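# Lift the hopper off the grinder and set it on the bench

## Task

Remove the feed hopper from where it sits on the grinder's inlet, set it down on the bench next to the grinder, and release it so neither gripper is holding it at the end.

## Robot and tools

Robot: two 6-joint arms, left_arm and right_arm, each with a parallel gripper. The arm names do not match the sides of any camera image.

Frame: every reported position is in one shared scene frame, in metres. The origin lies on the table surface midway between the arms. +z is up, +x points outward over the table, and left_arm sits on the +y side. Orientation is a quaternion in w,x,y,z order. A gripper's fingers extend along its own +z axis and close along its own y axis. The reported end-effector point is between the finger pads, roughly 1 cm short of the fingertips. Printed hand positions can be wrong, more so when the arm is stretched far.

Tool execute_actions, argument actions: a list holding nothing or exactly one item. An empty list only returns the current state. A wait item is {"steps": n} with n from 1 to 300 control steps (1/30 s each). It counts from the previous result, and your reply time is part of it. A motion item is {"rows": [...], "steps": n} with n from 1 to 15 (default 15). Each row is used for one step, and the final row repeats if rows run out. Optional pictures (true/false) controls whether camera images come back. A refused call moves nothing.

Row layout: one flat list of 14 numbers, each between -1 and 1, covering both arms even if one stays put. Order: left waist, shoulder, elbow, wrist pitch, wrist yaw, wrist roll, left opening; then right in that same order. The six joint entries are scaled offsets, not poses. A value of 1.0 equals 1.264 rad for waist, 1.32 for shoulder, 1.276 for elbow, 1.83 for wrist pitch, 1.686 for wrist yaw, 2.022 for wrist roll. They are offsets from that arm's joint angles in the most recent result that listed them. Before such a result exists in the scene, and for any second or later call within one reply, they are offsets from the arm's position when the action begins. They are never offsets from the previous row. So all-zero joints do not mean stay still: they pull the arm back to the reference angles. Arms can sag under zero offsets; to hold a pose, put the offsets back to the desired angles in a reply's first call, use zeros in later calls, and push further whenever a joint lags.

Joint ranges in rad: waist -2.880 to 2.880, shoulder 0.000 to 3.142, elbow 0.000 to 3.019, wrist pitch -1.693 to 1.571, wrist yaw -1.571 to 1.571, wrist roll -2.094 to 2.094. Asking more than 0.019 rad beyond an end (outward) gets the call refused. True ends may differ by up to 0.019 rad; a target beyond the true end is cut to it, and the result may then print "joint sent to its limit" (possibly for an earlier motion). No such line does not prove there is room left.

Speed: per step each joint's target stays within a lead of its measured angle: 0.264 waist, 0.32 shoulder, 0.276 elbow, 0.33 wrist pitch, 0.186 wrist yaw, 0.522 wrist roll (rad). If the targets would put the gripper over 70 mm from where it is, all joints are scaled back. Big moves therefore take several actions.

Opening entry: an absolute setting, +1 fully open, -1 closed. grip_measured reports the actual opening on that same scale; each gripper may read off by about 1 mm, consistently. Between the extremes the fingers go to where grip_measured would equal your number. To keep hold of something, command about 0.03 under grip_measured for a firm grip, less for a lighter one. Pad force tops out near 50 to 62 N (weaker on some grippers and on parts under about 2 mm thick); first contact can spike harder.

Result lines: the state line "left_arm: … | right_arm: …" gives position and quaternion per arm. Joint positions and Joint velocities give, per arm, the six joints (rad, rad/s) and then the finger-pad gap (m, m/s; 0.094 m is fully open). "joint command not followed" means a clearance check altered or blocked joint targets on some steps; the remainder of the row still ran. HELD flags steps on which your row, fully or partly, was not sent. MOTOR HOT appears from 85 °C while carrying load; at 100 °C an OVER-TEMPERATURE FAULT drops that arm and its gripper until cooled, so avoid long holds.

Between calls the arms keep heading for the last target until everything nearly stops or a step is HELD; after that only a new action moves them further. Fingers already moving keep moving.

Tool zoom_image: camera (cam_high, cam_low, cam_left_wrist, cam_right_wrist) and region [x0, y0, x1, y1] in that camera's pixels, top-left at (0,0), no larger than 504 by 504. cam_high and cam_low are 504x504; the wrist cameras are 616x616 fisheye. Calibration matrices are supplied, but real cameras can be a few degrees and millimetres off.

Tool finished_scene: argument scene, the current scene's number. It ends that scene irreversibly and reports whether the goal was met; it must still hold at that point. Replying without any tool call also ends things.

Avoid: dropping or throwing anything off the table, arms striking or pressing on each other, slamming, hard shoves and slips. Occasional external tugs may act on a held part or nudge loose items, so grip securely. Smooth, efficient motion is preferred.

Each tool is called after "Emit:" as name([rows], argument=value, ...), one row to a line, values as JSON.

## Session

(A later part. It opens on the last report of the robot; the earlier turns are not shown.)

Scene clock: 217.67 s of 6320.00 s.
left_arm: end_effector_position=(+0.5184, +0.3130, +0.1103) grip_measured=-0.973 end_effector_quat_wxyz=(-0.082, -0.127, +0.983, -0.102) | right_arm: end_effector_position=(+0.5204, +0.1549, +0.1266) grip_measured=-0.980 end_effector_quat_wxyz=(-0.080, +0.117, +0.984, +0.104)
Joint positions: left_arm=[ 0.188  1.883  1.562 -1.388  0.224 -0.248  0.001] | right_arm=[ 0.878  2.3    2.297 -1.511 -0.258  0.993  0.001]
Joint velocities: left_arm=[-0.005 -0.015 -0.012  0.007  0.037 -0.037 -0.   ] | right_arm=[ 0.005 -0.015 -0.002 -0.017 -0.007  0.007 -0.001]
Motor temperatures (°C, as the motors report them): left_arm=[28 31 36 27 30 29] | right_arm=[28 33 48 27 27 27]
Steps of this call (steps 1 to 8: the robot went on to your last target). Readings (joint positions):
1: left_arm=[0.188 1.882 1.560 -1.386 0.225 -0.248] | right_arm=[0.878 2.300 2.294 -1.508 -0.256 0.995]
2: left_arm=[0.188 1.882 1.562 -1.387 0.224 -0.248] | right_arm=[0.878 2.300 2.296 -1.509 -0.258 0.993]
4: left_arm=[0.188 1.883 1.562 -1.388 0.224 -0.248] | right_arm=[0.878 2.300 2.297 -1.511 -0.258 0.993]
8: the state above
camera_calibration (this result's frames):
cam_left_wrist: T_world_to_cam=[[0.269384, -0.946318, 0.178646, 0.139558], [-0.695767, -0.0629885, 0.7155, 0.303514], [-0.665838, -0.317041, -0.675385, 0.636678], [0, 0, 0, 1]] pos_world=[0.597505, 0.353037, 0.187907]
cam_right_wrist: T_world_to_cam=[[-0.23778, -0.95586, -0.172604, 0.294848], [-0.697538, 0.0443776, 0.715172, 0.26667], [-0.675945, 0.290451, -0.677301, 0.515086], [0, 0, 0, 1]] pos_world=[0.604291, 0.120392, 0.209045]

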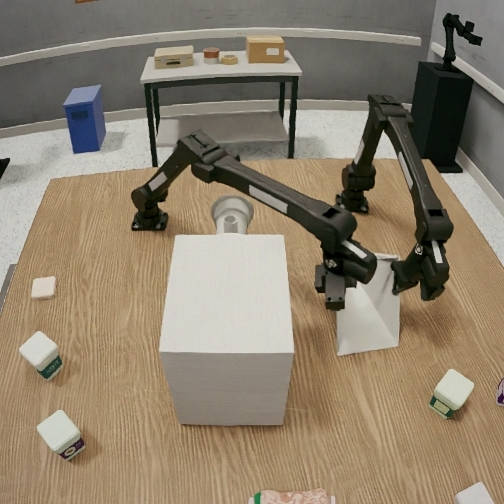

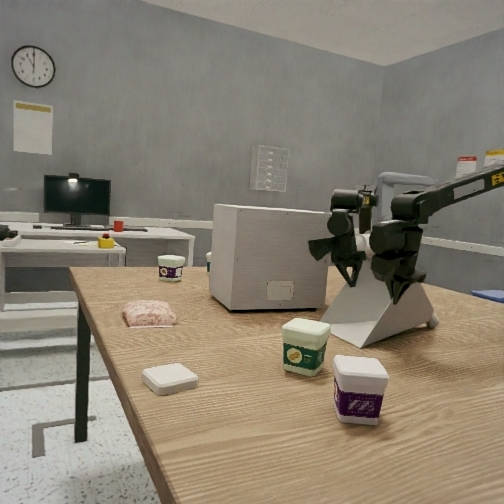

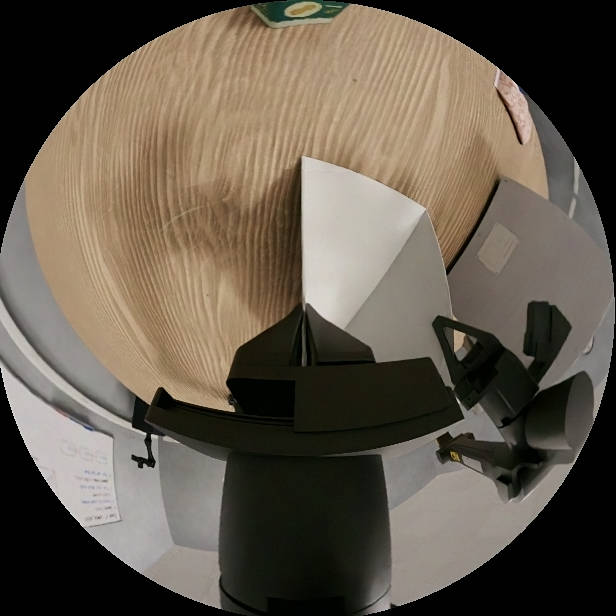

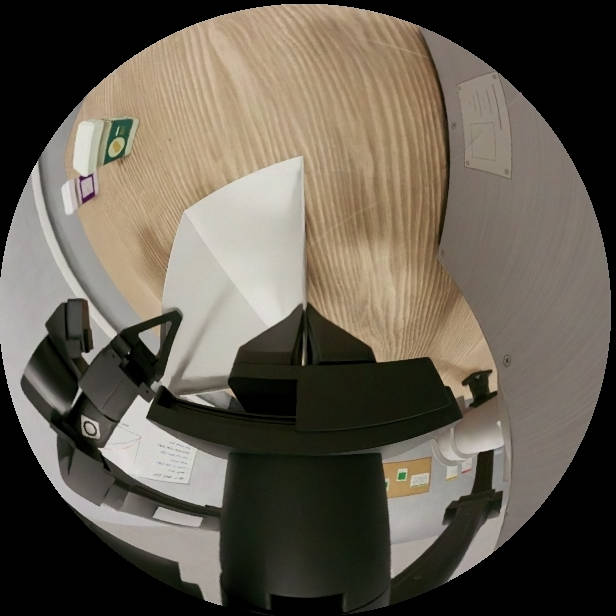

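Emit:
execute_actions([
  {"rows": [[-0.007,-0.009,0.046,-0.018,0.004,0.008,-1,-0.018,0.006,0.068,-0.003,0.004,0.014,-1],[-0.006,-0.009,0.042,-0.015,0.004,0.007,-1,-0.015,0.003,0.060,-0.003,0.003,0.012,-1],[-0.005,-0.010,0.037,-0.012,0.003,0.006,-1,-0.012,0,0.052,-0.002,0.003,0.010,-1],[-0.004,-0.010,0.032,-0.010,0.002,0.004,-1,-0.010,-0.003,0.044,-0.002,0.002,0.008,-1],[-0.003,-0.010,0.027,-0.007,0.002,0.003,-1,-0.007,-0.006,0.036,-0.001,0.002,0.006,-1],[-0.002,-0.011,0.022,-0.005,0.001,0.002,-1,-0.005,-0.008,0.028,-0.001,0.001,0.004,-1],[-0.001,-0.011,0.017,-0.002,0,0.001,-1,-0.002,-0.010,0.021,0,0,0.002,-1],[0,-0.011,0.014,0,0,0,-1,0,-0.012,0.016,0,0,0,-1],[0,-0.011,0.014,0,0,0,-0.97,0,-0.012,0.016,0,0,0,-0.98],[0,-0.011,0.014,0,0,0,-0.95,0,-0.012,0.016,0,0,0,-0.96],[0,-0.011,0.014,0,0,0,-0.92,0,-0.012,0.016,0,0,0,-0.93],[0,-0.011,0.014,0,0,0,-0.88,0,-0.012,0.016,0,0,0,-0.88],[0,-0.011,0.014,0,0,0,-0.82,0,-0.012,0.016,0,0,0,-0.82],[0,-0.011,0.014,0,0,0,-0.72,0,-0.012,0.016,0,0,0,-0.72],[0,-0.011,0.014,0,0,0,-0.6,0,-0.012,0.016,0,0,0,-0.6]], "steps": 15},
], pictures=false)

Emit:
execute_actions([
  {"steps": 6},
])

Emit:
zoom_image(camera="cam_low", region=[300, 220, 460, 380])

Scene clock: 220.70 s of 6320.00 s.
left_arm: end_effector_position=(+0.5189, +0.3133, +0.1103) grip_measured=-0.665 end_effector_quat_wxyz=(-0.081, -0.127, +0.983, -0.101) | right_arm: end_effector_position=(+0.5205, +0.1548, +0.1290) grip_measured=-0.666 end_effector_quat_wxyz=(-0.078, +0.114, +0.985, +0.106)
Joint positions: left_arm=[ 0.188  1.882  1.562 -1.386  0.222 -0.248  0.016] | right_arm=[ 0.878  2.297  2.297 -1.511 -0.257  0.987  0.016]
Joint velocities: left_arm=[ 0.005  0.005 -0.007 -0.002 -0.007  0.051  0.127] | right_arm=[ 0.005 -0.034 -0.002 -0.022 -0.022  0.022  0.128]
Motor temperatures (°C, as the motors report them): left_arm=[28 31 36 27 30 29] | right_arm=[28 33 49 27 27 27]
Steps of this call (steps 1 to 15: the robot went on to your last target; steps 16 to 76: nothing new was sent; steps 77 to 91: all 15 steps of this action). Readings (joint positions):
77: left_arm=[0.188 1.883 1.562 -1.388 0.224 -0.248] | right_arm=[0.878 2.300 2.297 -1.511 -0.258 0.993]
78: left_arm=[0.188 1.883 1.562 -1.388 0.224 -0.248] | right_arm=[0.878 2.300 2.297 -1.511 -0.258 0.992]
80: left_arm=[0.188 1.883 1.562 -1.388 0.223 -0.248] | right_arm=[0.878 2.300 2.297 -1.511 -0.258 0.991]
84: left_arm=[0.188 1.883 1.562 -1.386 0.223 -0.248] | right_arm=[0.878 2.300 2.297 -1.511 -0.258 0.988]
91: the state above

Scene clock: 220.90 s of 6320.00 s.
left_arm: end_effector_position=(+0.5189, +0.3133, +0.1103) grip_measured=-0.602 end_effector_quat_wxyz=(-0.081, -0.127, +0.983, -0.101) | right_arm: end_effector_position=(+0.5205, +0.1548, +0.1303) grip_measured=-0.603 end_effector_quat_wxyz=(-0.078, +0.114, +0.985, +0.106)
Joint positions: left_arm=[ 0.188  1.882  1.562 -1.386  0.222 -0.248  0.019] | right_arm=[ 0.878  2.295  2.297 -1.511 -0.257  0.987  0.019]
Joint velocities: left_arm=[-0.015  0.005  0.002 -0.007  0.022 -0.037 -0.001] | right_arm=[-0.015 -0.005 -0.017 -0.012 -0.007 -0.066  0.001]
Motor temperatures (°C, as the motors report them): left_arm=[28 31 36 27 30 29] | right_arm=[28 33 49 27 27 27]
Steps of this call (steps 1 to 6: the robot went on to your last target). Readings (joint positions):
1: left_arm=[0.188 1.882 1.562 -1.386 0.222 -0.248] | right_arm=[0.878 2.296 2.297 -1.511 -0.257 0.987]
2: left_arm=[0.188 1.882 1.562 -1.386 0.222 -0.248] | right_arm=[0.878 2.295 2.297 -1.511 -0.257 0.987]
4: left_arm=[0.188 1.882 1.562 -1.386 0.222 -0.248] | right_arm=[0.878 2.295 2.297 -1.511 -0.257 0.987]
6: the state above
camera_calibration (this result's frames):
cam_left_wrist: T_world_to_cam=[[0.269073, -0.946551, 0.177881, 0.139957], [-0.697611, -0.0642054, 0.713594, 0.305417], [-0.664032, -0.3161, -0.6776, 0.636177], [0, 0, 0, 1]] pos_world=[0.597846, 0.353182, 0.188235]
cam_right_wrist: T_world_to_cam=[[-0.231516, -0.956519, -0.177401, 0.29286], [-0.702029, 0.0380288, 0.711133, 0.267987], [-0.673466, 0.28918, -0.680308, 0.517009], [0, 0, 0, 1]] pos_world=[0.604125, 0.120426, 0.213105]

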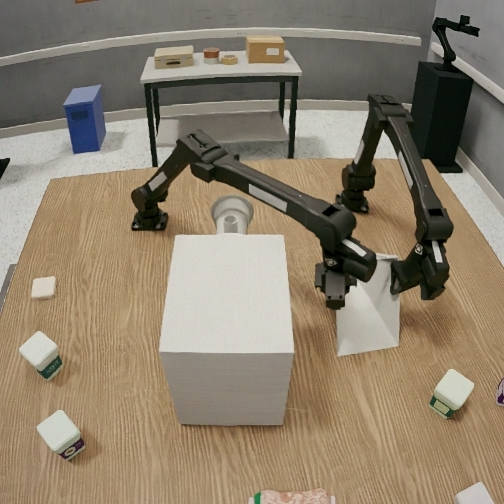

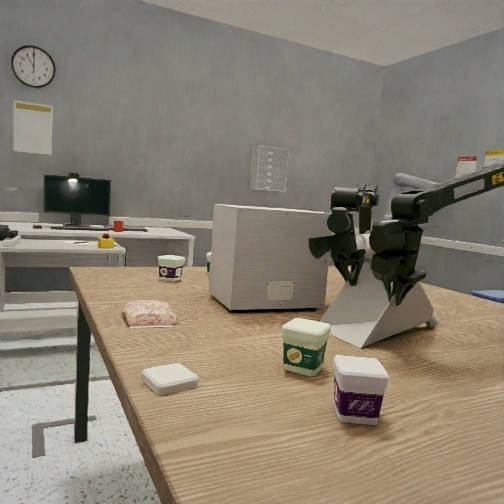

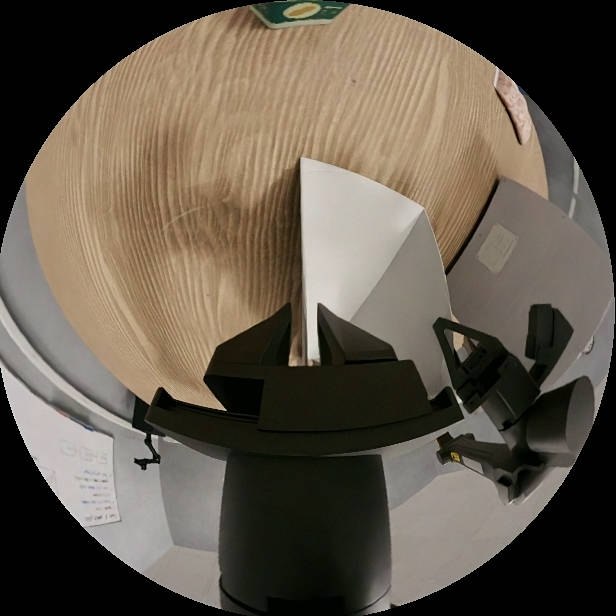

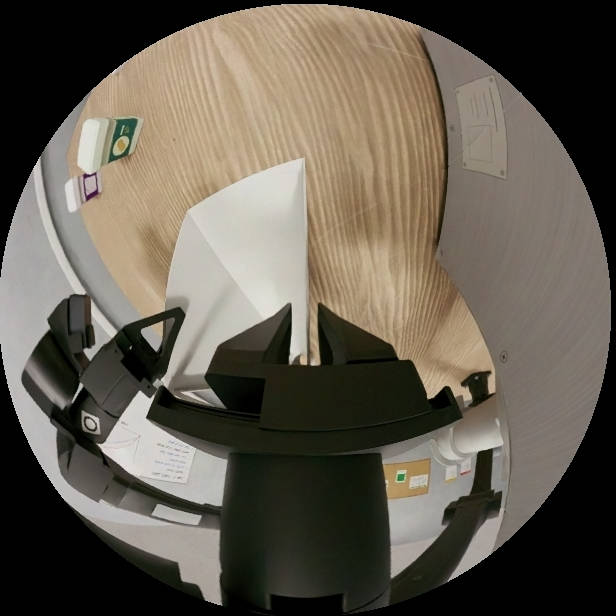

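Region (300, 220, 460, 380) of cam_low's 504x504 image, scaled by 3.150, with more detail than that image has.

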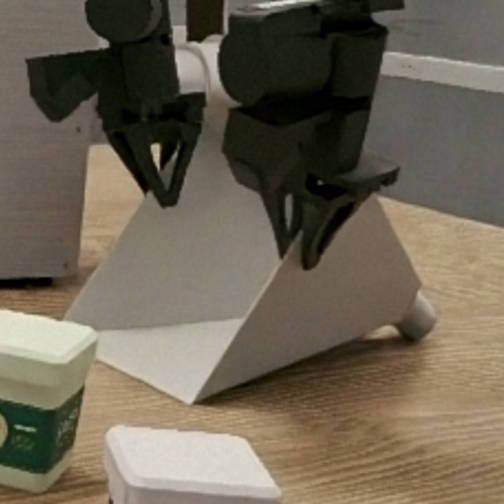

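Emit:
execute_actions([
  {"rows": [[0,-0.015,0.020,0,0,0,-0.5,0,-0.015,0.022,0,0,0,-0.5],[0,-0.020,0.026,0,0,0,-0.4,0,-0.019,0.028,0,0,0,-0.4],[0,-0.026,0.032,0,0,0,-0.3,0,-0.024,0.034,0,0,0,-0.3],[0,-0.033,0.037,0,0,0,-0.2,0,-0.029,0.039,0,0,0,-0.2],[0,-0.040,0.042,0,0,0,-0.1,0,-0.035,0.044,0,0,0,-0.1],[0,-0.048,0.046,0,0,0,0,0,-0.041,0.048,0,0,0,0],[0,-0.056,0.050,0,0,0,0,0,-0.047,0.052,0,0,0,0],[0,-0.064,0.054,0,0,0,0,0,-0.053,0.056,0,0,0,0],[0,-0.072,0.058,0,0,0,0,0,-0.059,0.060,0,0,0,0],[0,-0.080,0.061,0,0,0,0,0,-0.065,0.063,0,0,0,0],[0,-0.087,0.064,0,0,0,0,0,-0.070,0.066,0,0,0,0],[0,-0.093,0.066,0,0,0,0,0,-0.075,0.068,0,0,0,0],[0,-0.098,0.068,0,0,0,0,0,-0.079,0.070,0,0,0,0],[0,-0.102,0.069,0,0,0,0,0,-0.082,0.071,0,0,0,0],[0,-0.105,0.070,0,0,0,0,0,-0.084,0.072,0,0,0,0]], "steps": 15},
], pictures=false)

Emit:
execute_actions([
  {"steps": 8},
])

Scene clock: 223.23 s of 6320.00 s.
left_arm: end_effector_position=(+0.5231, +0.3133, +0.1602) grip_measured=-0.002 end_effector_quat_wxyz=(-0.031, -0.122, +0.986, -0.108) | right_arm: end_effector_position=(+0.5215, +0.1557, +0.1980) grip_measured=-0.002 end_effector_quat_wxyz=(-0.044, +0.107, +0.983, +0.146)
Joint positions: left_arm=[ 0.188  1.794  1.575 -1.386  0.222 -0.248  0.047] | right_arm=[ 0.878  2.209  2.316 -1.511 -0.257  0.987  0.047]
Joint velocities: left_arm=[-0.015 -0.327  0.154 -0.002  0.007 -0.081 -0.001] | right_arm=[-0.015 -0.269  0.139  0.022 -0.007 -0.022  0.   ]
Motor temperatures (°C, as the motors report them): left_arm=[28 32 36 27 30 29] | right_arm=[28 33 48 27 27 27]
Steps of this call (steps 1 to 15: the robot went on to your last target; steps 16 to 55: nothing new was sent; steps 56 to 70: all 15 steps of this action). Readings (joint positions):
56: left_arm=[0.188 1.882 1.562 -1.386 0.222 -0.248] | right_arm=[0.878 2.294 2.297 -1.511 -0.257 0.987]
57: left_arm=[0.188 1.882 1.562 -1.386 0.222 -0.248] | right_arm=[0.878 2.294 2.297 -1.511 -0.257 0.987]
59: left_arm=[0.188 1.882 1.562 -1.386 0.222 -0.248] | right_arm=[0.878 2.291 2.297 -1.511 -0.257 0.987]
63: left_arm=[0.188 1.869 1.562 -1.386 0.222 -0.248] | right_arm=[0.878 2.272 2.297 -1.511 -0.257 0.987]
70: the state above

Scene clock: 223.50 s of 6320.00 s.
left_arm: end_effector_position=(+0.5289, +0.3132, +0.1935) grip_measured=-0.002 end_effector_quat_wxyz=(+0.004, -0.118, +0.987, -0.112) | right_arm: end_effector_position=(+0.5221, +0.1562, +0.2371) grip_measured=-0.002 end_effector_quat_wxyz=(-0.023, +0.102, +0.980, +0.170)
Joint positions: left_arm=[ 0.188  1.748  1.6   -1.386  0.222 -0.248  0.047] | right_arm=[ 0.878  2.168  2.341 -1.511 -0.257  0.987  0.047]
Joint velocities: left_arm=[-0.005 -0.005 -0.007 -0.017 -0.095  0.066 -0.001] | right_arm=[-0.005  0.005  0.017  0.012  0.007 -0.037 -0.   ]
Motor temperatures (°C, as the motors report them): left_arm=[28 32 36 27 30 29] | right_arm=[28 33 48 27 27 27]
Steps of this call (steps 1 to 8: the robot went on to your last target). Readings (joint positions):
1: left_arm=[0.188 1.783 1.581 -1.386 0.222 -0.248] | right_arm=[0.878 2.201 2.321 -1.511 -0.257 0.987]
2: left_arm=[0.188 1.774 1.586 -1.386 0.222 -0.248] | right_arm=[0.878 2.192 2.326 -1.511 -0.257 0.987]
4: left_arm=[0.188 1.758 1.595 -1.386 0.222 -0.248] | right_arm=[0.878 2.179 2.334 -1.511 -0.257 0.987]
8: the state above
camera_calibration (this result's frames):
cam_left_wrist: T_world_to_cam=[[0.234397, -0.946348, 0.222448, 0.132078], [-0.809927, -0.0635496, 0.583078, 0.337529], [-0.537659, -0.316838, -0.781369, 0.652593], [0, 0, 0, 1]] pos_world=[0.593287, 0.353208, 0.283729]
cam_right_wrist: T_world_to_cam=[[-0.200837, -0.927998, -0.313821, 0.325464], [-0.785053, -0.0391526, 0.61819, 0.270511], [-0.585966, 0.370521, -0.720665, 0.541512], [0, 0, 0, 1]] pos_world=[0.595038, 0.111979, 0.325159]

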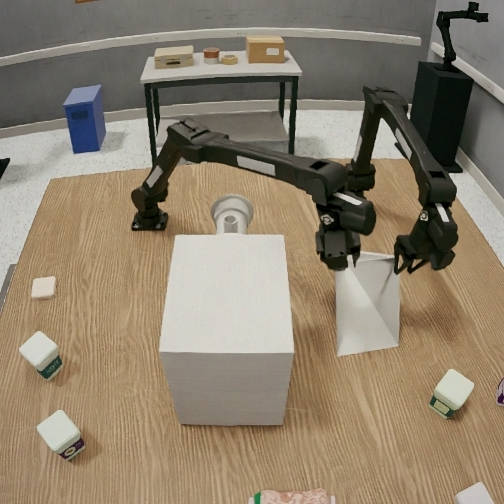

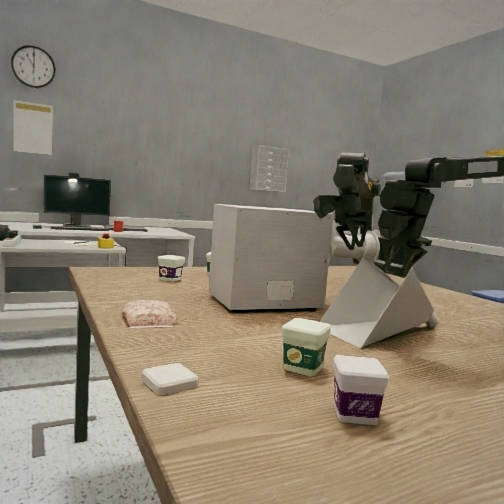

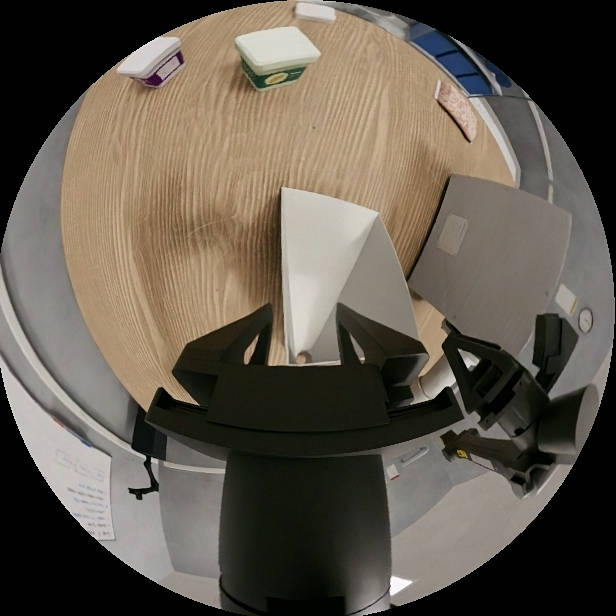

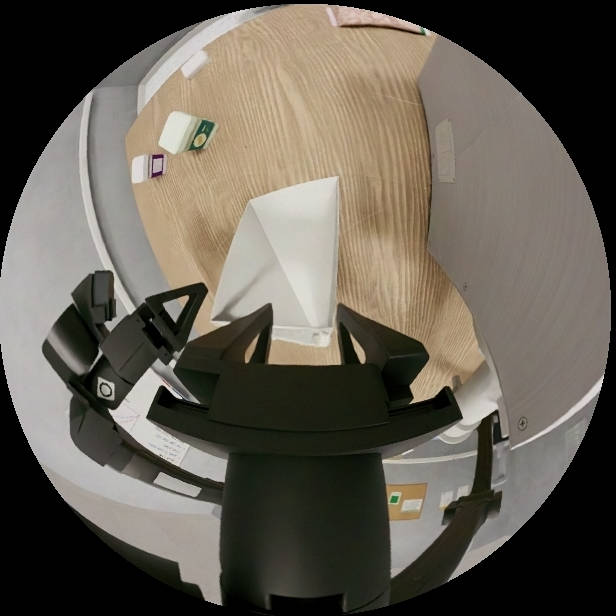

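The hopper is lying on the bench beside the grinder, and both grippers are clear of it.

Emit:
finished_scene(scene=1)

The scene is finished: the task was done.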